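# Run operating card steps 1-3, leave lever at HOLD

## Task

Carry out steps 1, 2 and 3 of the operating card (the scene's reference image) so that the lever ends at HOLD. The task fails if the UNDER or OVER light ever turns on, or if any control is pushed or pulled too hard for too long. The console is loose on the table: letting it lift or tip visibly and then fall back costs points. Every setting must stay in place without the robot holding it, and the gripper must release and move away at the end.

## Robot and tools

Robot: one six-joint arm (UR-type, named ur12e_grip50) on a fixed base, with a two-finger parallel gripper. The fingers point along the gripper's own +z axis and close along its x axis. A flat block juts about 9 cm from the last joint's axis toward the gripper's -y side and turns with the hand, so watch its clearance. Fingertips reach 17.5 mm past the reported hand point, which sits midway between the pads.

Frames: the scene frame has its origin on the table top directly under the arm base, +z up, and +y to the left when facing along +x. Hand position is in metres and orientation is a wxyz quaternion, both in this frame. The printed position can be off, more so when the arm is stretched out. The base may be slightly tilted against the table.

execute_actions: takes "actions", a list holding zero or one item, plus optional "pictures" (true/false; images come by default). An empty list just reports the current state. A wait item is {"steps": N}, N up to 300, counted from the previous result and including your reply time. A motion item is {"rows": [...], "steps": N} with N up to 15 (default 15); each step lasts 1/30 s. Each row drives one step; if rows run out, the final row repeats. A refused call moves nothing.

Each row is exactly 9 numbers, one list for the single arm, in this order: shoulder_pan, shoulder_lift, elbow, wrist_1, wrist_2, wrist_3, gripper position, gripper force_limit, gripper speed. The first six are absolute joint angle targets in radians (the same values the Joint positions line shows), not offsets. Ranges: pan -3.142..3.142, lift -6.283..6.283, elbow 0.000..3.142, the three wrists -6.283..6.283. A target more than 0.010 rad beyond a range end, and further out than the current angle, gets the call refused; real ends may differ by up to 0.010 rad, and a target past the real end is clipped there, reported as "joint sent to its limit". The last three numbers are scaled -1..1. Position: +1 fully open (50 mm gap), about -0.65 pads touching, -1 means close until stopped by an object. force_limit: per-pad force about 20 N at -1, 102 N at 0, 185 N at +1 (actual may be ~17% higher). speed: gap rate 20 mm/s at -1, 85 at 0, 150 at +1. Changed force or speed only applies once position changes by at least 0.01; to soften a grip, open first.

Motion behaviour: commands are smoothed and lag about 0.17 s. Each step, a joint target is capped at 0.383 rad ahead of the measured angle (pan, lift) or 0.575 rad (elbow and wrists), and the whole target is pulled back if it would shift the hand over 100 mm. Large moves may not be complete when the result arrives. Between calls the arm keeps chasing the last row until it nearly stops or a step is HELD; after that only a new action makes it go further or press harder. Turning only wrist_3 swings the hand point around a 25 mm circle.

Result lines: the state line (hand pose and linear/angular velocity); Joint positions, Joint velocities and joint torques in the column order above (torques are raw drive outputs with offsets, noise and drift); Wrist force and Wrist torque in the hand's own x y z axes, showing contact forces pointing from the surface into the arm, with offsets up to about 5.5 N, noise up to about 3.4 N, saturation near 100 N, and possibly "no reading". object_status: 0 moving, 1 blocked while opening, 2 blocked while closing (an actual grip), 3 reached target or pads met. position_measured in counts: gap in mm is about (250 - count) x 0.202. "joint command not followed" means the clearance check altered or blocked targets (mounting blocks count as arm). HELD marks steps whose row was partly or wholly not sent.

Faults: a joint reaching its load limit (pan and lift 303, elbow 138, each wrist 49.6 N m) or an external force of 150 N anywhere on the arm, tool or held item halts the arm for 10 s, drops the rest of the call, and lets the arm yield. Sustained loads heat motors: MOTOR HOT appears from 70 °C, and at 85 °C an OVER-TEMPERATURE FAULT brakes the arm for minutes.

Other tools: zoom_image with "camera" (cam_high 672x504, cam_low 672x504, cam_wrist 616x616 fisheye) and "region" [x0, y0, x1, y1] in image pixels from the top-left, at most 504x504, returns a closer view of that camera's latest picture. show_instructions (no arguments) shows the operating card. read_manual returns licence texts. finished_scene with "scene" ends the current scene irreversibly and grades it.

Avoid: turning on UNDER or OVER; pressing hard on a control for long; lifting or tipping the console and letting it fall; knocking anything off the table; slams, drops and hard hits. Leave the lever resting at HOLD on its own, open the gripper and back away before finishing.

Each tool is called after "Emit:" as name(argument=value, ...), one argument or row to a line, values as JSON.

Reference images:

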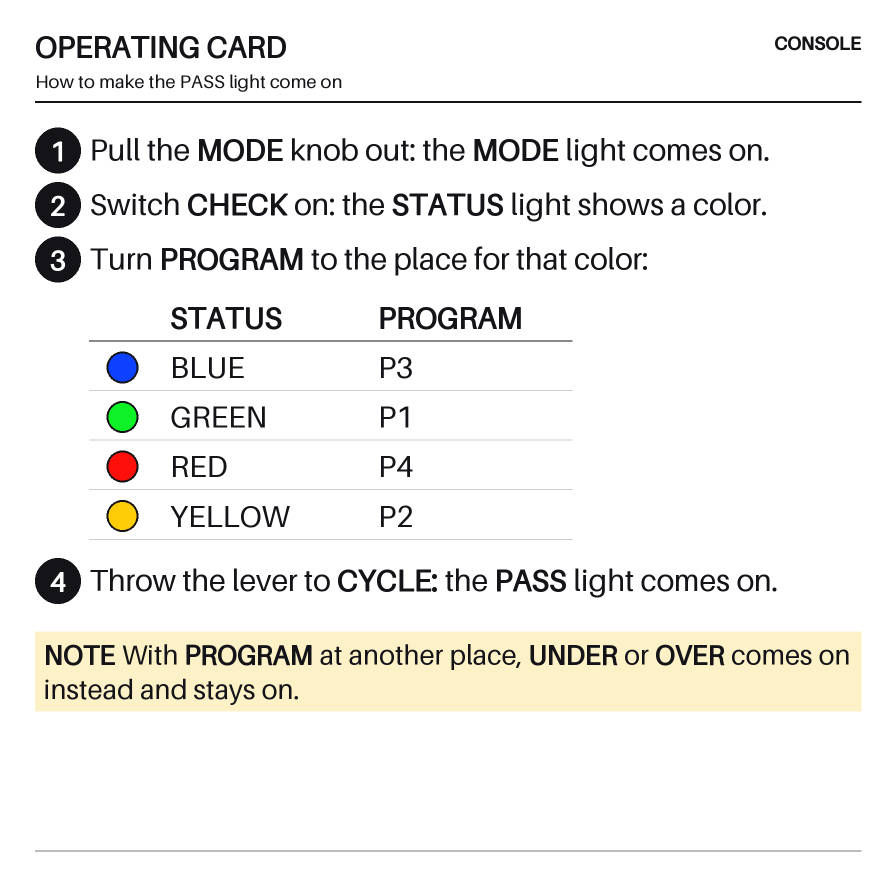

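## Session

Emit:
execute_actions(
  actions=[],
)

Scene clock: 0.00 s of 7200.00 s.
end_effector_position=(+0.9622, +0.1713, +0.2892) position_measured=3 object_status=3 end_effector_quat_wxyz=(+0.209, +0.912, +0.034, +0.352) end_effector_velocity=(+0.000, -0.001, +0.001) end_effector_angular_velocity=(-0.000, -0.000, -0.002)
Joint positions: [ 0.336 -0.475  1.601 -3.774 -2.638  0.756]
Joint velocities: [ 0.    -0.    -0.001 -0.    -0.001 -0.   ]
Joint torques (N m, as the arm reports them, + toward a larger angle): no reading
Wrist force (N, on the end effector, along its own x y z axes, offset not removed): no reading
Wrist torque (N m, same axes, about the end effector's origin, offset not removed): no reading

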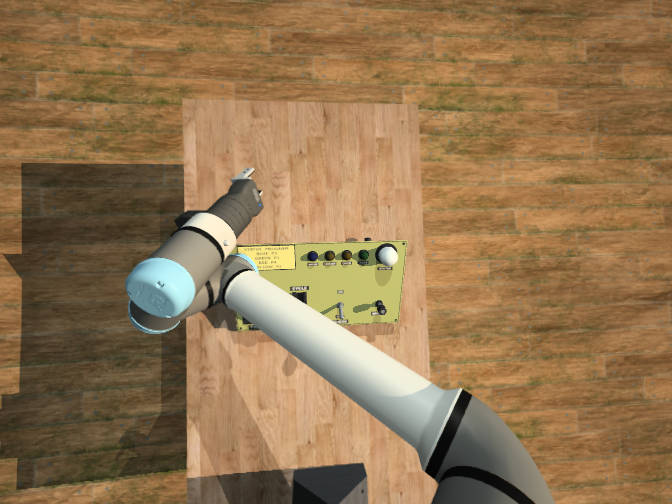

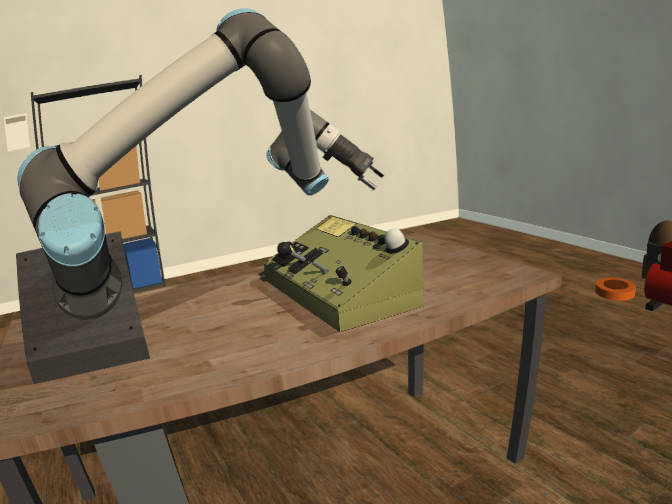

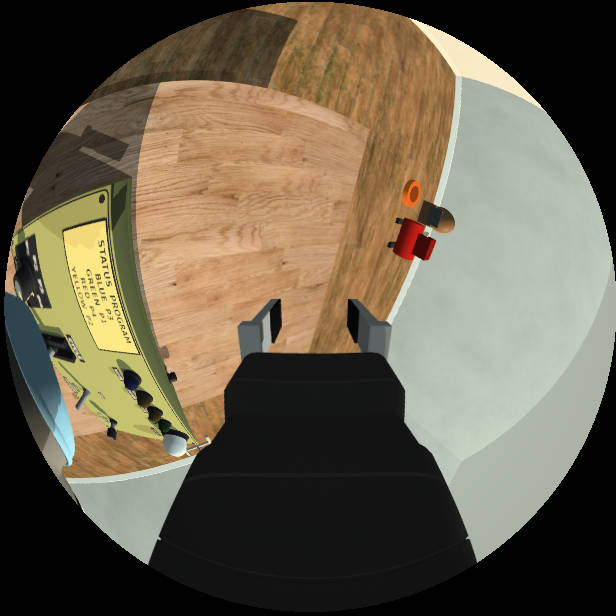

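Emit:
zoom_image(
  camera="cam_high",
  region=[220, 220, 420, 350],
)

Emit:
zoom_image(
  camera="cam_low",
  region=[250, 200, 440, 340],
)

Region (220, 220, 420, 350) of cam_high's 672x504 image, scaled by 2.520, with more detail than that image has; it fills the top 328 rows of this view, and the rest is white.

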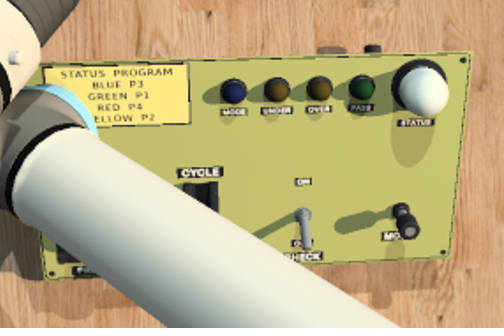

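Region (250, 200, 440, 340) of cam_low's 672x504 image, scaled by 2.653, with more detail than that image has; it fills the top 371 rows of this view, and the rest is white.

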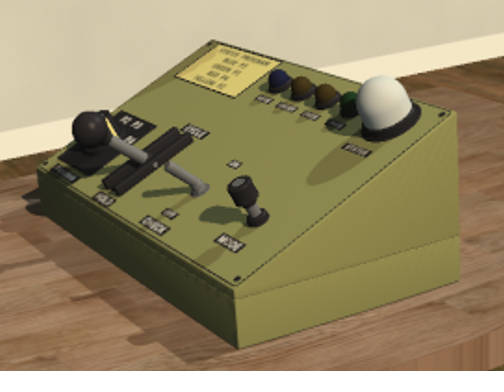

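Emit:
execute_actions(
  actions=[
    {"rows":[[0.322,-0.514,1.631,-3.748,-2.624,0.768,1,0,0],[0.309,-0.553,1.662,-3.722,-2.610,0.780,1,0,0],[0.295,-0.592,1.692,-3.697,-2.597,0.791,1,0,0],[0.281,-0.631,1.722,-3.671,-2.583,0.803,1,0,0],[0.267,-0.670,1.753,-3.645,-2.569,0.815,1,0,0],[0.254,-0.708,1.783,-3.619,-2.555,0.827,1,0,0],[0.240,-0.747,1.814,-3.593,-2.542,0.838,1,0,0],[0.226,-0.786,1.844,-3.567,-2.528,0.850,1,0,0],[0.212,-0.825,1.874,-3.542,-2.514,0.862,1,0,0],[0.199,-0.864,1.905,-3.516,-2.500,0.874,1,0,0],[0.185,-0.903,1.935,-3.490,-2.486,0.885,1,0,0],[0.171,-0.942,1.965,-3.464,-2.473,0.897,1,0,0],[0.158,-0.981,1.996,-3.438,-2.459,0.909,1,0,0],[0.144,-1.020,2.026,-3.412,-2.445,0.921,1,0,0],[0.130,-1.059,2.057,-3.387,-2.431,0.933,1,0,0]],"steps":15},
  ],
  pictures=false,
)

Emit:
execute_actions(
  actions=[
    {"rows":[[0.116,-1.097,2.087,-3.361,-2.418,0.944,1,0,0],[0.103,-1.136,2.117,-3.335,-2.404,0.956,1,0,0],[0.089,-1.175,2.148,-3.309,-2.390,0.968,1,0,0],[0.075,-1.214,2.178,-3.283,-2.376,0.980,1,0,0],[0.061,-1.253,2.208,-3.257,-2.362,0.991,1,0,0],[0.048,-1.292,2.239,-3.232,-2.349,1.003,1,0,0],[0.034,-1.331,2.269,-3.206,-2.335,1.015,1,0,0],[0.020,-1.370,2.300,-3.180,-2.321,1.027,1,0,0],[0.006,-1.409,2.330,-3.154,-2.307,1.038,1,0,0],[-0.007,-1.448,2.360,-3.128,-2.294,1.050,1,0,0],[-0.021,-1.486,2.391,-3.102,-2.280,1.062,1,0,0],[-0.035,-1.525,2.421,-3.077,-2.266,1.074,1,0,0],[-0.048,-1.564,2.451,-3.051,-2.252,1.086,1,0,0],[-0.062,-1.603,2.482,-3.025,-2.238,1.097,1,0,0],[-0.076,-1.642,2.512,-2.999,-2.2245,1.109,1,0,0]],"steps":15},
  ],
  pictures=false,
)

Emit:
execute_actions(
  actions=[
    {"steps":20},
  ],
)

Scene clock: 84.10 s of 7200.00 s.
end_effector_position=(+0.8888, -0.0411, +0.3144) position_measured=3 object_status=3 end_effector_quat_wxyz=(+0.142, +0.943, +0.039, +0.297) end_effector_velocity=(-0.357, -0.473, +0.018) end_effector_angular_velocity=(+0.389, +0.364, +0.034)
Joint positions: [ 0.18  -0.906  1.94  -3.485 -2.482  0.89 ]
Joint velocities: [-0.406 -1.152  0.896  0.762  0.405  0.348]
Joint torques (N m, as the arm reports them, + toward a larger angle): [ 36.93 -96.1   -6.17   1.27   5.06   3.04]
Wrist force (N, on the end effector, along its own x y z axes, offset not removed): [-3.1 2.3 1.4]
Wrist torque (N m, same axes, about the end effector's origin, offset not removed): [0.39 0.76 0.02]
Steps of this call (steps 1 to 90: nothing new was sent; then 80.60 s passed at rest; steps 91 to 105: all 15 steps of this action). Readings (joint positions | what the end effector reports):
91: [0.336 -0.475 1.601 -3.774 -2.637 0.756] | position_measured=3 object_status=3
92: [0.334 -0.481 1.606 -3.770 -2.635 0.758] | position_measured=3 object_status=3
94: [0.320 -0.515 1.634 -3.745 -2.621 0.770] | position_measured=3 object_status=3
98: [0.274 -0.640 1.732 -3.661 -2.576 0.809] | position_measured=3 object_status=3
105: the state above

Scene clock: 84.60 s of 7200.00 s.
end_effector_position=(+0.6303, -0.1809, +0.2917) position_measured=3 object_status=3 end_effector_quat_wxyz=(+0.031, +0.979, +0.013, +0.201) end_effector_velocity=(-0.602, -0.059, -0.090) end_effector_angular_velocity=(+0.492, +0.429, -0.096)
Joint positions: [-0.024 -1.486  2.393 -3.099 -2.276  1.065]
Joint velocities: [-0.393 -1.122  0.874  0.741  0.398  0.335]
Joint torques (N m, as the arm reports them, + toward a larger angle): [ 14.71 -71.63  -6.71   0.71   4.81   2.81]
Wrist force (N, on the end effector, along its own x y z axes, offset not removed): [-1.8 2.0 2.9]
Wrist torque (N m, same axes, about the end effector's origin, offset not removed): [0.40 0.43 -0.11]
Steps of this call (steps 1 to 15: all 15 steps of this action). Readings (joint positions | what the end effector reports):
1: [0.167 -0.944 1.970 -3.459 -2.468 0.902] | position_measured=3 object_status=3
2: [0.153 -0.983 2.000 -3.433 -2.454 0.913] | position_measured=3 object_status=3
4: [0.126 -1.061 2.061 -3.382 -2.427 0.937] | position_measured=3 object_status=3
8: [0.071 -1.216 2.182 -3.278 -2.372 0.984] | position_measured=3 object_status=3
15: the state above

Scene clock: 85.27 s of 7200.00 s.
end_effector_position=(+0.5469, -0.1822, +0.2800) position_measured=3 object_status=3 end_effector_quat_wxyz=(+0.000, +0.985, -0.001, +0.174) end_effector_velocity=(-0.000, +0.000, -0.000) end_effector_angular_velocity=(+0.001, -0.000, -0.001)
Joint positions: [-0.076 -1.642  2.512 -2.999 -2.225  1.109]
Joint velocities: [-0.001 -0.001  0.001  0.     0.001  0.001]
Joint torques (N m, as the arm reports them, + toward a larger angle): [  6.28 -38.51 -13.13  -2.13   3.06   2.41]
Wrist force (N, on the end effector, along its own x y z axes, offset not removed): [-2.0 0.6 2.3]
Wrist torque (N m, same axes, about the end effector's origin, offset not removed): [0.17 0.47 -0.06]
Steps of this call (steps 1 to 20: the robot went on to your last target). Readings (joint positions | what the end effector reports):
1: [-0.038 -1.523 2.422 -3.074 -2.263 1.077] | position_measured=3 object_status=3
2: [-0.049 -1.558 2.449 -3.052 -2.251 1.086] | position_measured=3 object_status=3
4: [-0.064 -1.604 2.484 -3.023 -2.237 1.099] | position_measured=3 object_status=3
8: [-0.074 -1.634 2.506 -3.004 -2.227 1.107] | position_measured=3 object_status=3
20: the state above

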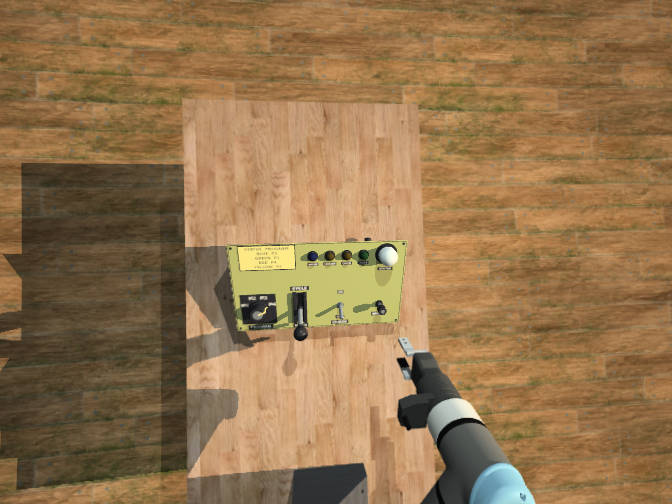

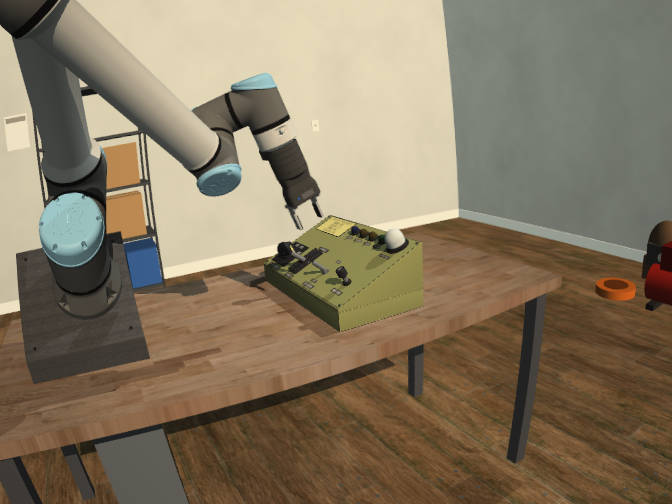

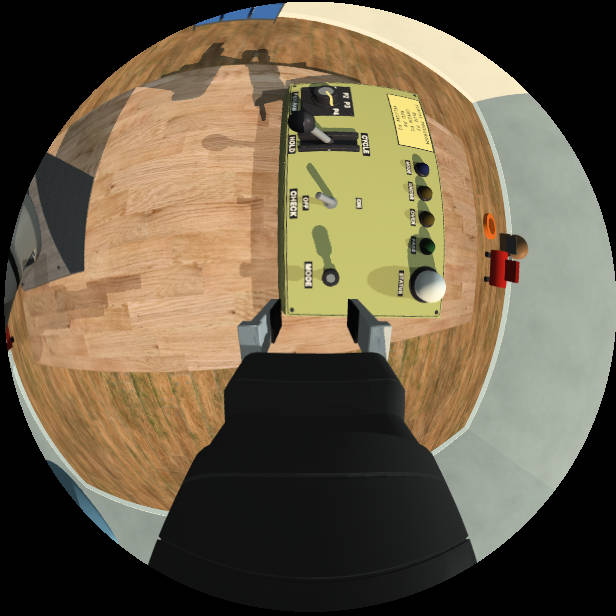

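Emit:
zoom_image(
  camera="cam_high",
  region=[220, 230, 330, 350],
)

Emit:
zoom_image(
  camera="cam_high",
  region=[320, 230, 450, 400],
)

Emit:
zoom_image(
  camera="cam_wrist",
  region=[230, 180, 460, 370],
)

Emit:
zoom_image(
  camera="cam_wrist",
  region=[270, 70, 450, 230],
)

Region (220, 230, 330, 350) of cam_high's 672x504 image, scaled by 4.200, with more detail than that image has; it fills the left 462 columns of this view, and the rest is white.

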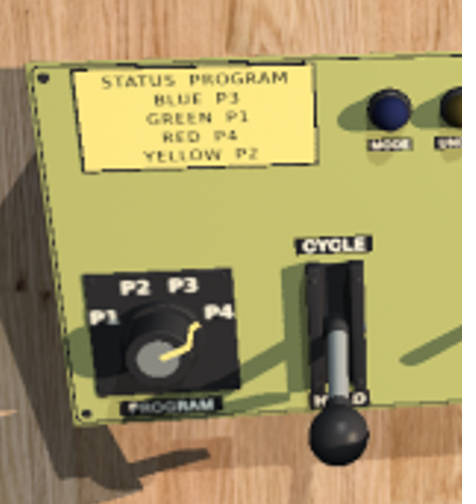

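Region (320, 230, 450, 400) of cam_high's 672x504 image, scaled by 2.965, with more detail than that image has; it fills the left 385 columns of this view, and the rest is white.

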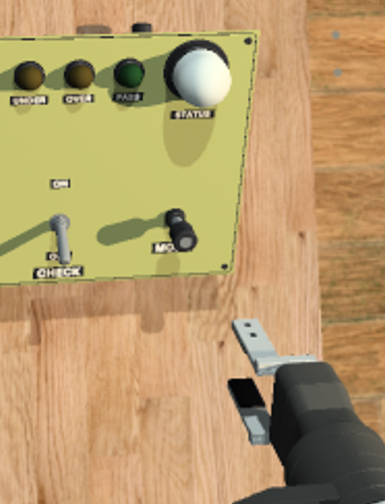

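Region (230, 180, 460, 370) of cam_wrist's 616x616 image, scaled by 2.191, with more detail than that image has; it fills the top 416 rows of this view, and the rest is white.

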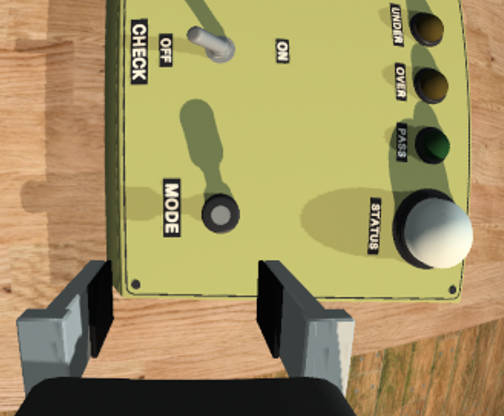

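Region (270, 70, 450, 230) of cam_wrist's 616x616 image, scaled by 2.800, with more detail than that image has.

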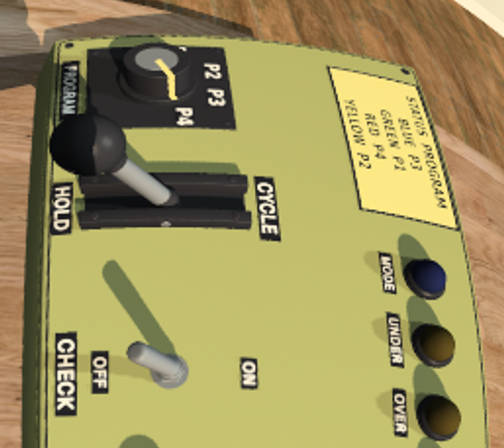

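Emit:
execute_actions(
  actions=[
    {"rows":[[-0.079,-1.636,2.512,-3.009,-2.222,1.105,1,0,0],[-0.083,-1.626,2.512,-3.023,-2.218,1.099,1,0,0],[-0.091,-1.610,2.512,-3.048,-2.211,1.090,1,0,0],[-0.100,-1.590,2.512,-3.077,-2.203,1.078,1,0,0],[-0.110,-1.568,2.512,-3.111,-2.193,1.065,1,0,0],[-0.122,-1.542,2.512,-3.150,-2.182,1.049,1,0,0],[-0.134,-1.516,2.511,-3.189,-2.171,1.034,1,0,0],[-0.146,-1.491,2.511,-3.229,-2.160,1.018,1,0,0],[-0.158,-1.465,2.511,-3.268,-2.149,1.003,1,0,0],[-0.170,-1.439,2.511,-3.307,-2.139,0.987,1,0,0],[-0.182,-1.413,2.511,-3.346,-2.128,0.972,1,0,0],[-0.194,-1.388,2.511,-3.385,-2.117,0.957,1,0,0],[-0.206,-1.362,2.511,-3.424,-2.106,0.941,1,0,0],[-0.216,-1.339,2.511,-3.458,-2.096,0.928,1,0,0],[-0.2252,-1.3199,2.5105,-3.4874,-2.0881,0.916,1,0,0]],"steps":15},
  ],
  pictures=false,
)

Emit:
execute_actions(
  actions=[
    {"rows":[[-0.2319,-1.3060,2.5063,-3.4998,-2.0836,0.9104,1,0,0],[-0.2385,-1.2920,2.5021,-3.5123,-2.0791,0.9047,1,0,0],[-0.2446,-1.2792,2.4983,-3.5237,-2.0750,0.8996,1,0,0],[-0.2507,-1.2664,2.4944,-3.5351,-2.0709,0.8944,1,0,0],[-0.2563,-1.2548,2.4909,-3.5454,-2.0672,0.8897,1,0,0],[-0.2618,-1.2432,2.4874,-3.5558,-2.0635,0.8850,1,0,0],[-0.2668,-1.2328,2.4843,-3.5651,-2.0601,0.8808,1,0,0],[-0.2713,-1.2235,2.4815,-3.5734,-2.0571,0.8771,1,0,0],[-0.2752,-1.2153,2.4790,-3.5806,-2.0545,0.8738,1,0,0],[-0.2779,-1.2095,2.4773,-3.5858,-2.0527,0.8714,1,0,0],[-0.2807,-1.2037,2.4755,-3.5910,-2.0508,0.8691,1,0,0]],"steps":15},
  ],
  pictures=false,
)

Emit:
execute_actions(
  actions=[
    {"steps":10},
  ],
)

Emit:
zoom_image(
  camera="cam_wrist",
  region=[230, 250, 400, 370],
)

Emit:
zoom_image(
  camera="cam_low",
  region=[290, 220, 390, 310],
)

Scene clock: 148.80 s of 7200.00 s.
end_effector_position=(+0.5965, -0.1713, +0.1989) position_measured=3 object_status=3 end_effector_quat_wxyz=(-0.004, +0.979, +0.001, +0.202) end_effector_velocity=(+0.120, +0.029, -0.258) end_effector_angular_velocity=(-0.025, -0.206, -0.001)
Joint positions: [-0.186 -1.408  2.511 -3.349 -2.124  0.967]
Joint velocities: [-0.336  0.735 -0.002 -1.11   0.308 -0.432]
Joint torques (N m, as the arm reports them, + toward a larger angle): [ 21.04 -15.03 -19.7  -10.12   5.05  -3.47]
Wrist force (N, on the end effector, along its own x y z axes, offset not removed): [-3.0 1.0 3.2]
Wrist torque (N m, same axes, about the end effector's origin, offset not removed): [0.13 0.78 0.04]
Steps of this call (steps 1 to 15: the robot went on to your last target; steps 16 to 90: nothing new was sent; then 60.03 s passed at rest; steps 91 to 105: all 15 steps of this action). Readings (joint positions | what the end effector reports):
91: [-0.076 -1.642 2.512 -2.999 -2.224 1.109] | position_measured=3 object_status=3
92: [-0.077 -1.641 2.512 -3.001 -2.224 1.108] | position_measured=3 object_status=3
94: [-0.081 -1.632 2.512 -3.015 -2.220 1.102] | position_measured=3 object_status=3
98: [-0.108 -1.574 2.512 -3.098 -2.195 1.067] | position_measured=3 object_status=3
105: the state above

Scene clock: 149.30 s of 7200.00 s.
end_effector_position=(+0.6318, -0.1693, +0.1232) position_measured=3 object_status=3 end_effector_quat_wxyz=(+0.000, +0.976, -0.000, +0.216) end_effector_velocity=(+0.013, +0.000, -0.034) end_effector_angular_velocity=(-0.002, +0.000, -0.001)
Joint positions: [-0.278 -1.21   2.477 -3.585 -2.053  0.872]
Joint velocities: [-0.037  0.077 -0.022 -0.071  0.023 -0.031]
Joint torques (N m, as the arm reports them, + toward a larger angle): [ 30.9  -43.17 -13.65  -6.82   4.01  -2.11]
Wrist force (N, on the end effector, along its own x y z axes, offset not removed): [-0.8 2.3 2.4]
Wrist torque (N m, same axes, about the end effector's origin, offset not removed): [0.45 0.26 -0.12]
Steps of this call (steps 1 to 15: all 15 steps of this action). Readings (joint positions | what the end effector reports):
1: [-0.197 -1.384 2.511 -3.386 -2.114 0.953] | position_measured=3 object_status=3
2: [-0.207 -1.361 2.510 -3.419 -2.105 0.940] | position_measured=3 object_status=3
4: [-0.225 -1.324 2.506 -3.470 -2.091 0.921] | position_measured=3 object_status=3
8: [-0.252 -1.266 2.493 -3.533 -2.071 0.894] | position_measured=3 object_status=3
15: the state above

Scene clock: 149.63 s of 7200.00 s.
end_effector_position=(+0.6328, -0.1692, +0.1205) position_measured=3 object_status=3 end_effector_quat_wxyz=(+0.000, +0.976, -0.000, +0.216) end_effector_velocity=(-0.000, +0.000, -0.001) end_effector_angular_velocity=(+0.000, +0.001, +0.000)
Joint positions: [-0.281 -1.204  2.476 -3.591 -2.051  0.869]
Joint velocities: [-0.001  0.002  0.    -0.001  0.    -0.001]
Joint torques (N m, as the arm reports them, + toward a larger angle): [ 25.18 -34.65 -13.88  -7.05   3.83  -2.39]
Wrist force (N, on the end effector, along its own x y z axes, offset not removed): [-2.6 0.2 1.7]
Wrist torque (N m, same axes, about the end effector's origin, offset not removed): [0.13 0.62 -0.06]
Steps of this call (steps 1 to 10: the robot went on to your last target). Readings (joint positions | what the end effector reports):
1: [-0.279 -1.208 2.477 -3.587 -2.052 0.871] | position_measured=3 object_status=3
2: [-0.279 -1.207 2.476 -3.588 -2.052 0.870] | position_measured=3 object_status=3
4: [-0.280 -1.205 2.476 -3.590 -2.051 0.870] | position_measured=3 object_status=3
8: [-0.281 -1.204 2.476 -3.591 -2.051 0.869] | position_measured=3 object_status=3
10: the state above

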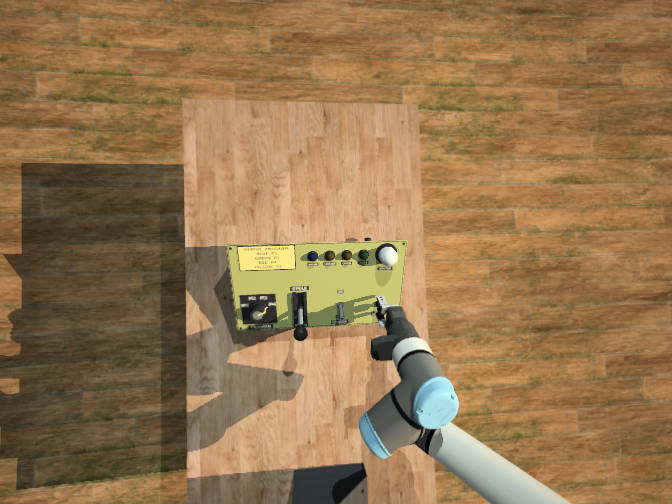

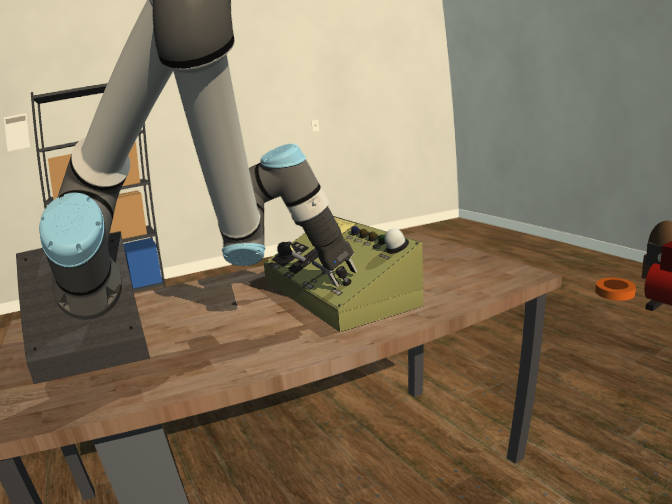

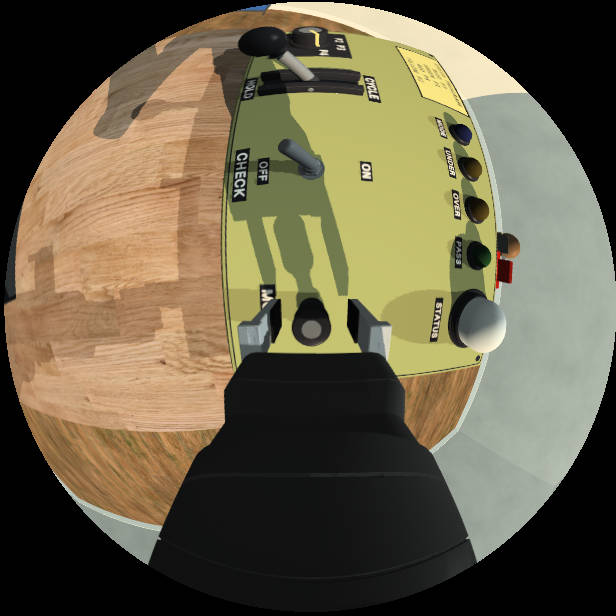

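Region (230, 250, 400, 370) of cam_wrist's 616x616 image, scaled by 2.965, with more detail than that image has; it fills the top 356 rows of this view, and the rest is white.

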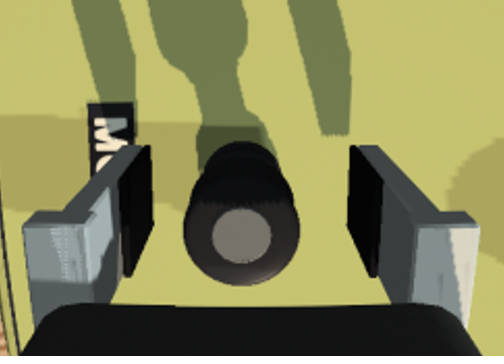

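Region (290, 220, 390, 310) of cam_low's 672x504 image, scaled by 5.040, with more detail than that image has; it fills the top 454 rows of this view, and the rest is white.

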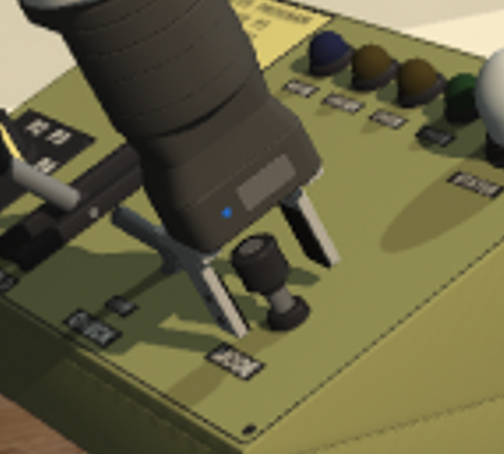

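Emit:
execute_actions(
  actions=[
    {"rows":[[-0.2828,-1.2052,2.4764,-3.5912,-2.0493,0.8673,0.4,-0.5,0],[-0.2850,-1.2068,2.4773,-3.5913,-2.0479,0.8656,0.4,-0.5,0],[-0.2871,-1.2083,2.4782,-3.5915,-2.0464,0.8638,0.4,-0.5,0],[-0.2871,-1.2083,2.4782,-3.5915,-2.0464,0.8638,0.4,-0.5,0],[-0.2871,-1.2083,2.4782,-3.5915,-2.0464,0.8638,0.4,-0.5,0],[-0.2871,-1.2083,2.4782,-3.5915,-2.0464,0.8638,0.4,-0.5,0],[-0.2871,-1.2083,2.4782,-3.5915,-2.0464,0.8638,0.4,-0.5,0],[-0.2871,-1.2083,2.4782,-3.5915,-2.0464,0.8638,0.4,-0.5,0],[-0.2871,-1.2083,2.4782,-3.5915,-2.0464,0.8638,-1,-0.5,-0.7]],"steps":15},
  ],
  pictures=false,
)

Emit:
execute_actions(
  actions=[
    {"rows":[[-0.2871,-1.2083,2.4782,-3.5915,-2.0464,0.8638,-1,-0.5,-0.7]],"steps":10},
  ],
  pictures=false,
)

Emit:
execute_actions(
  actions=[
    {"rows":[[-0.2866,-1.2093,2.4786,-3.5906,-2.0467,0.8642,-1,-0.5,-0.7],[-0.2861,-1.2104,2.4790,-3.5898,-2.0471,0.8646,-1,-0.5,-0.7],[-0.2856,-1.2114,2.4793,-3.5889,-2.0474,0.8650,-1,-0.5,-0.7],[-0.2852,-1.2125,2.4797,-3.5881,-2.0477,0.8654,-1,-0.5,-0.7],[-0.2847,-1.2135,2.4801,-3.5872,-2.0481,0.8658,-1,-0.5,-0.7],[-0.2842,-1.2146,2.4805,-3.5864,-2.0484,0.8662,-1,-0.5,-0.7]],"steps":6},
  ],
  pictures=false,
)

Emit:
execute_actions(
  actions=[
    {"rows":[[-0.2837,-1.2156,2.4808,-3.5855,-2.0487,0.8666,-1,-0.5,-0.7],[-0.2832,-1.2166,2.4812,-3.5847,-2.0490,0.8670,-1,-0.5,-0.7],[-0.2827,-1.2177,2.4816,-3.5838,-2.0494,0.8674,-1,-0.5,-0.7],[-0.2822,-1.2187,2.4820,-3.5830,-2.0497,0.8678,-1,-0.5,-0.7],[-0.2818,-1.2198,2.4823,-3.5821,-2.0500,0.8682,-1,-0.5,-0.7],[-0.2813,-1.2208,2.4827,-3.5813,-2.0504,0.8686,-1,-0.5,-0.7]],"steps":6},
  ],
  pictures=false,
)

Emit:
execute_actions(
  actions=[
    {"steps":10},
  ],
)

Scene clock: 171.93 s of 7200.00 s.
end_effector_position=(+0.6312, -0.1721, +0.1197) position_measured=131 object_status=0 end_effector_quat_wxyz=(+0.000, +0.976, -0.000, +0.216) end_effector_velocity=(-0.001, +0.000, +0.000) end_effector_angular_velocity=(-0.001, +0.000, +0.001)
Joint positions: [-0.287 -1.208  2.478 -3.591 -2.046  0.864]
Joint velocities: [ 0.    -0.     0.001 -0.    -0.001 -0.001]
Joint torques (N m, as the arm reports them, + toward a larger angle): [ 29.25 -60.62   4.57  -7.5    4.41  -1.99]
Wrist force (N, on the end effector, along its own x y z axes, offset not removed): [-9.7 1.7 2.1]
Wrist torque (N m, same axes, about the end effector's origin, offset not removed): [0.21 0.89 0.08]
Steps of this call (steps 1 to 15: the robot went on to your last target; steps 16 to 90: nothing new was sent; then 18.80 s passed at rest; steps 91 to 105: all 15 steps of this action). Readings (joint positions | what the end effector reports):
91: [-0.281 -1.204 2.475 -3.591 -2.051 0.869] | position_measured=8 object_status=0
92: [-0.281 -1.204 2.476 -3.591 -2.050 0.869] | position_measured=23 object_status=0
94: [-0.283 -1.205 2.476 -3.591 -2.049 0.867] | position_measured=51 object_status=0
98: [-0.286 -1.208 2.478 -3.591 -2.047 0.864] | position_measured=92 object_status=0
105: the state above

Scene clock: 172.27 s of 7200.00 s.
end_effector_position=(+0.6312, -0.1721, +0.1197) position_measured=131 object_status=2 end_effector_quat_wxyz=(+0.000, +0.976, -0.000, +0.216) end_effector_velocity=(+0.001, -0.000, +0.001) end_effector_angular_velocity=(-0.001, -0.001, +0.000)
Joint positions: [-0.287 -1.208  2.478 -3.591 -2.046  0.864]
Joint velocities: [ 0.001 -0.    -0.001  0.001 -0.001 -0.   ]
Joint torques (N m, as the arm reports them, + toward a larger angle): [ 25.72 -59.63   2.06  -7.67   5.26  -2.49]
Wrist force (N, on the end effector, along its own x y z axes, offset not removed): [-8.0 0.8 0.5]
Wrist torque (N m, same axes, about the end effector's origin, offset not removed): [0.04 0.73 -0.08]
Steps of this call (steps 1 to 10: all 10 steps of this action). Readings (joint positions | what the end effector reports):
1: [-0.287 -1.208 2.478 -3.591 -2.046 0.864] | position_measured=131 object_status=0
2: [-0.287 -1.208 2.478 -3.591 -2.046 0.864] | position_measured=131 object_status=0
4: [-0.287 -1.208 2.478 -3.591 -2.046 0.864] | position_measured=131 object_status=0
8: [-0.287 -1.208 2.478 -3.591 -2.046 0.864] | position_measured=131 object_status=2
10: the state above

Scene clock: 172.47 s of 7200.00 s.
end_effector_position=(+0.6306, -0.1722, +0.1209) position_measured=131 object_status=2 end_effector_quat_wxyz=(+0.000, +0.976, -0.000, +0.216) end_effector_velocity=(-0.005, -0.000, +0.011) end_effector_angular_velocity=(-0.001, +0.001, -0.001)
Joint positions: [-0.286 -1.211  2.479 -3.589 -2.047  0.865]
Joint velocities: [ 0.012 -0.026  0.009  0.022 -0.01   0.011]
Joint torques (N m, as the arm reports them, + toward a larger angle): [ 56.75 -66.67   3.51  -4.18  -2.6    2.21]
Wrist force (N, on the end effector, along its own x y z axes, offset not removed): [-4.3 -6.1 10.8]
Wrist torque (N m, same axes, about the end effector's origin, offset not removed): [-0.45 0.39 -0.09]
Steps of this call (steps 1 to 6: all 6 steps of this action). Readings (joint positions | what the end effector reports):
1: [-0.287 -1.208 2.478 -3.591 -2.046 0.864] | position_measured=131 object_status=2
2: [-0.287 -1.208 2.478 -3.591 -2.046 0.864] | position_measured=131 object_status=2
4: [-0.287 -1.210 2.479 -3.591 -2.047 0.864] | position_measured=131 object_status=2
6: the state above

Scene clock: 172.67 s of 7200.00 s.
end_effector_position=(+0.6294, -0.1722, +0.1235) position_measured=131 object_status=2 end_effector_quat_wxyz=(+0.000, +0.976, -0.000, +0.216) end_effector_velocity=(-0.006, -0.001, +0.013) end_effector_angular_velocity=(-0.001, -0.001, -0.001)
Joint positions: [-0.283 -1.217  2.481 -3.584 -2.049  0.867]
Joint velocities: [ 0.014 -0.031  0.01   0.025 -0.01   0.012]
Joint torques (N m, as the arm reports them, + toward a larger angle): [ 57.82 -64.58   4.22  -4.35  -2.54   2.59]
Wrist force (N, on the end effector, along its own x y z axes, offset not removed): [-5.7 -1.8 13.7]
Wrist torque (N m, same axes, about the end effector's origin, offset not removed): [0.29 0.79 -0.02]
Steps of this call (steps 1 to 6: all 6 steps of this action). Readings (joint positions | what the end effector reports):
1: [-0.286 -1.212 2.480 -3.588 -2.047 0.865] | position_measured=131 object_status=2
2: [-0.285 -1.213 2.480 -3.588 -2.048 0.866] | position_measured=131 object_status=2
4: [-0.284 -1.215 2.481 -3.586 -2.049 0.866] | position_measured=131 object_status=2
6: the state above

Scene clock: 173.00 s of 7200.00 s.
end_effector_position=(+0.6286, -0.1722, +0.1251) position_measured=131 object_status=2 end_effector_quat_wxyz=(+0.000, +0.976, -0.000, +0.216) end_effector_velocity=(-0.000, -0.000, -0.000) end_effector_angular_velocity=(+0.001, +0.000, -0.001)
Joint positions: [-0.281 -1.221  2.483 -3.581 -2.05   0.869]
Joint velocities: [-0.001 -0.001  0.     0.001  0.     0.001]
Joint torques (N m, as the arm reports them, + toward a larger angle): [ 58.36 -61.15   3.94  -3.99  -2.26   2.22]
Wrist force (N, on the end effector, along its own x y z axes, offset not removed): [-5.7 -2.9 8.8]
Wrist torque (N m, same axes, about the end effector's origin, offset not removed): [-0.22 0.68 -0.04]
Steps of this call (steps 1 to 10: the robot went on to your last target). Readings (joint positions | what the end effector reports):
1: [-0.283 -1.218 2.482 -3.583 -2.050 0.868] | position_measured=131 object_status=2
2: [-0.282 -1.219 2.482 -3.583 -2.050 0.868] | position_measured=131 object_status=2
4: [-0.282 -1.220 2.482 -3.582 -2.050 0.868] | position_measured=131 object_status=2
8: [-0.281 -1.221 2.483 -3.581 -2.050 0.869] | position_measured=131 object_status=2
10: the state above

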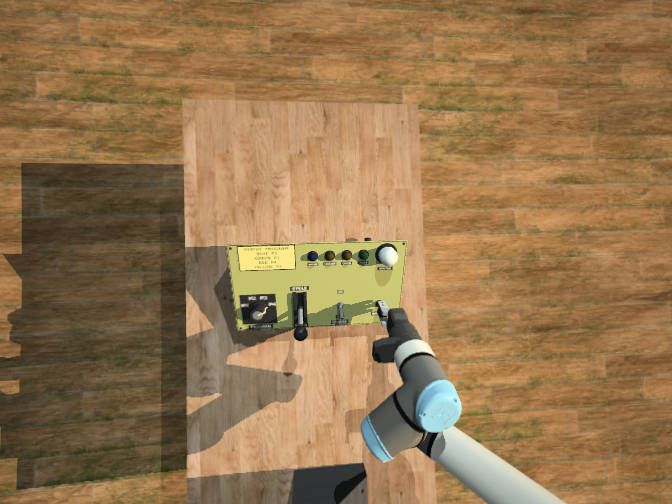

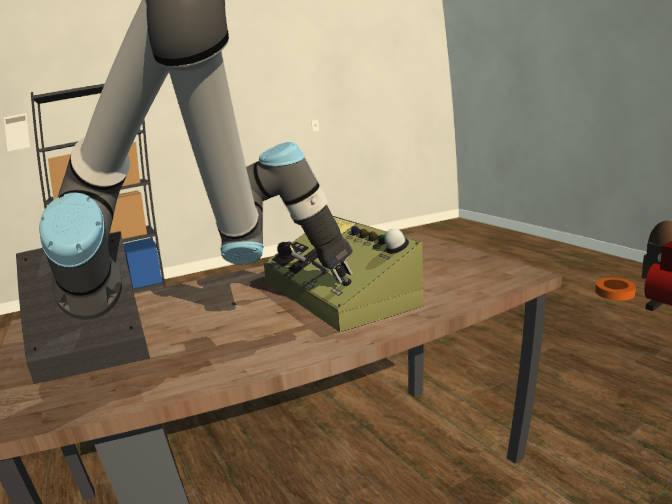

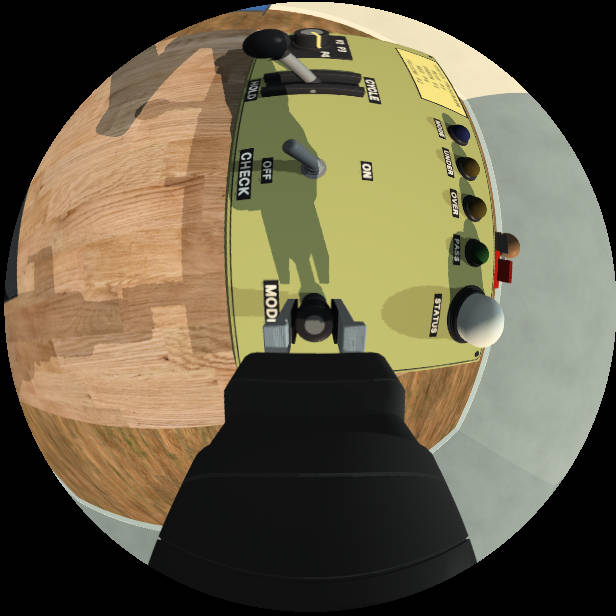

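Emit:
execute_actions(
  actions=[
    {"rows":[[-0.2808,-1.2219,2.4831,-3.5804,-2.0507,0.8690,-1,-0.5,-0.7],[-0.2803,-1.2229,2.4834,-3.5795,-2.0511,0.8694,-1,-0.5,-0.7],[-0.2798,-1.2240,2.4838,-3.5786,-2.0514,0.8698,-1,-0.5,-0.7],[-0.2793,-1.2250,2.4841,-3.5777,-2.0517,0.8702,-1,-0.5,-0.7],[-0.2788,-1.2261,2.4845,-3.5769,-2.0521,0.8707,-1,-0.5,-0.7],[-0.2783,-1.2271,2.4849,-3.5760,-2.0524,0.8711,-1,-0.5,-0.7],[-0.2778,-1.2282,2.4852,-3.5751,-2.0527,0.8715,-1,-0.5,-0.7],[-0.2773,-1.2292,2.4856,-3.5742,-2.0531,0.8719,-1,-0.5,-0.7]],"steps":8},
  ],
  pictures=false,
)

Emit:
execute_actions(
  actions=[
    {"rows":[[-0.2768,-1.2303,2.4859,-3.5733,-2.0534,0.8723,-1,-0.5,-0.7],[-0.2764,-1.2314,2.4863,-3.5724,-2.0538,0.8727,-1,-0.5,-0.7],[-0.2759,-1.2324,2.4867,-3.5715,-2.0541,0.8731,-1,-0.5,-0.7],[-0.2754,-1.2335,2.4870,-3.5706,-2.0544,0.8735,-1,-0.5,-0.7]],"steps":4},
  ],
  pictures=false,
)

Emit:
execute_actions(
  actions=[
    {"steps":9},
  ],
)

Scene clock: 180.03 s of 7200.00 s.
end_effector_position=(+0.6277, -0.1721, +0.1272) position_measured=131 object_status=2 end_effector_quat_wxyz=(+0.000, +0.976, -0.000, +0.216) end_effector_velocity=(-0.005, -0.001, +0.013) end_effector_angular_velocity=(-0.001, -0.000, -0.002)
Joint positions: [-0.279 -1.226  2.484 -3.577 -2.052  0.87 ]
Joint velocities: [ 0.014 -0.03   0.009  0.024 -0.01   0.012]
Joint torques (N m, as the arm reports them, + toward a larger angle): [ 56.95 -59.25   2.68  -3.04  -1.27   2.12]
Wrist force (N, on the end effector, along its own x y z axes, offset not removed): [-6.4 2.7 1.0]
Wrist torque (N m, same axes, about the end effector's origin, offset not removed): [0.46 0.50 0.06]
Steps of this call (steps 1 to 15: the robot went on to your last target; steps 16 to 90: nothing new was sent; then 3.77 s passed at rest; steps 91 to 98: all 8 steps of this action). Readings (joint positions | what the end effector reports):
91: [-0.281 -1.221 2.483 -3.581 -2.050 0.869] | position_measured=131 object_status=2
92: [-0.281 -1.221 2.483 -3.581 -2.050 0.869] | position_measured=131 object_status=2
94: [-0.281 -1.222 2.483 -3.580 -2.051 0.869] | position_measured=131 object_status=2
98: the state above

Scene clock: 180.17 s of 7200.00 s.
end_effector_position=(+0.6268, -0.1721, +0.1290) position_measured=131 object_status=2 end_effector_quat_wxyz=(+0.000, +0.976, -0.000, +0.216) end_effector_velocity=(-0.006, +0.000, +0.013) end_effector_angular_velocity=(+0.000, -0.000, +0.000)
Joint positions: [-0.277 -1.23   2.486 -3.574 -2.053  0.872]
Joint velocities: [ 0.014 -0.031  0.011  0.025 -0.009  0.012]
Joint torques (N m, as the arm reports them, + toward a larger angle): [ 56.96 -54.5    2.72  -2.44  -1.75   2.13]
Wrist force (N, on the end effector, along its own x y z axes, offset not removed): [-3.5 2.1 -1.6]
Wrist torque (N m, same axes, about the end effector's origin, offset not removed): [0.27 -0.04 -0.13]
Steps of this call (steps 1 to 4: all 4 steps of this action). Readings (joint positions | what the end effector reports):
1: [-0.279 -1.227 2.485 -3.576 -2.052 0.871] | position_measured=131 object_status=2
2: [-0.278 -1.228 2.485 -3.576 -2.053 0.871] | position_measured=131 object_status=2
4: the state above

Scene clock: 180.47 s of 7200.00 s.
end_effector_position=(+0.6261, -0.1721, +0.1305) position_measured=131 object_status=2 end_effector_quat_wxyz=(+0.000, +0.976, -0.000, +0.216) end_effector_velocity=(-0.000, -0.001, +0.000) end_effector_angular_velocity=(-0.000, +0.000, -0.001)
Joint positions: [-0.275 -1.233  2.487 -3.571 -2.054  0.873]
Joint velocities: [ 0.    -0.001  0.     0.001 -0.001  0.001]
Joint torques (N m, as the arm reports them, + toward a larger angle): [ 52.35 -55.35   2.76  -1.9   -1.56   1.97]
Wrist force (N, on the end effector, along its own x y z axes, offset not removed): [-7.2 1.8 -7.3]
Wrist torque (N m, same axes, about the end effector's origin, offset not removed): [0.06 0.66 -0.10]
Steps of this call (steps 1 to 9: the robot went on to your last target). Readings (joint positions | what the end effector reports):
1: [-0.277 -1.231 2.486 -3.573 -2.054 0.872] | position_measured=131 object_status=2
2: [-0.276 -1.232 2.486 -3.572 -2.054 0.873] | position_measured=131 object_status=2
4: [-0.276 -1.233 2.487 -3.571 -2.054 0.873] | position_measured=131 object_status=2
8: [-0.275 -1.233 2.487 -3.571 -2.054 0.873] | position_measured=131 object_status=2
9: the state above

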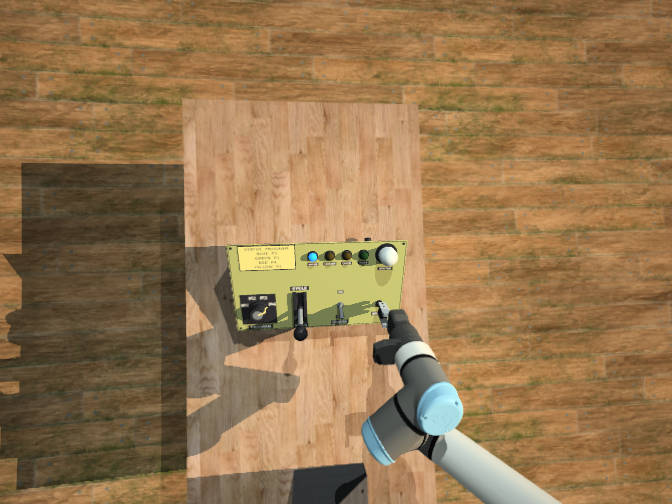

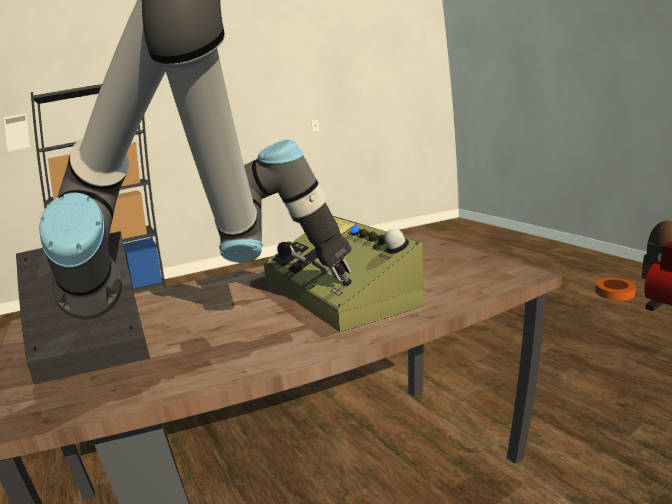

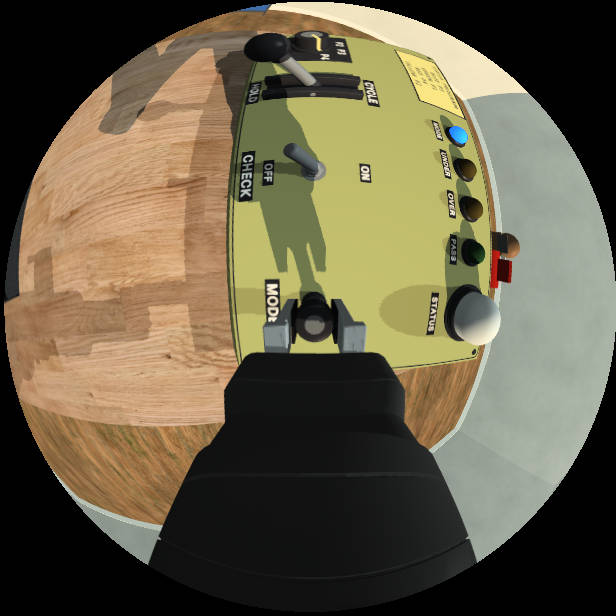

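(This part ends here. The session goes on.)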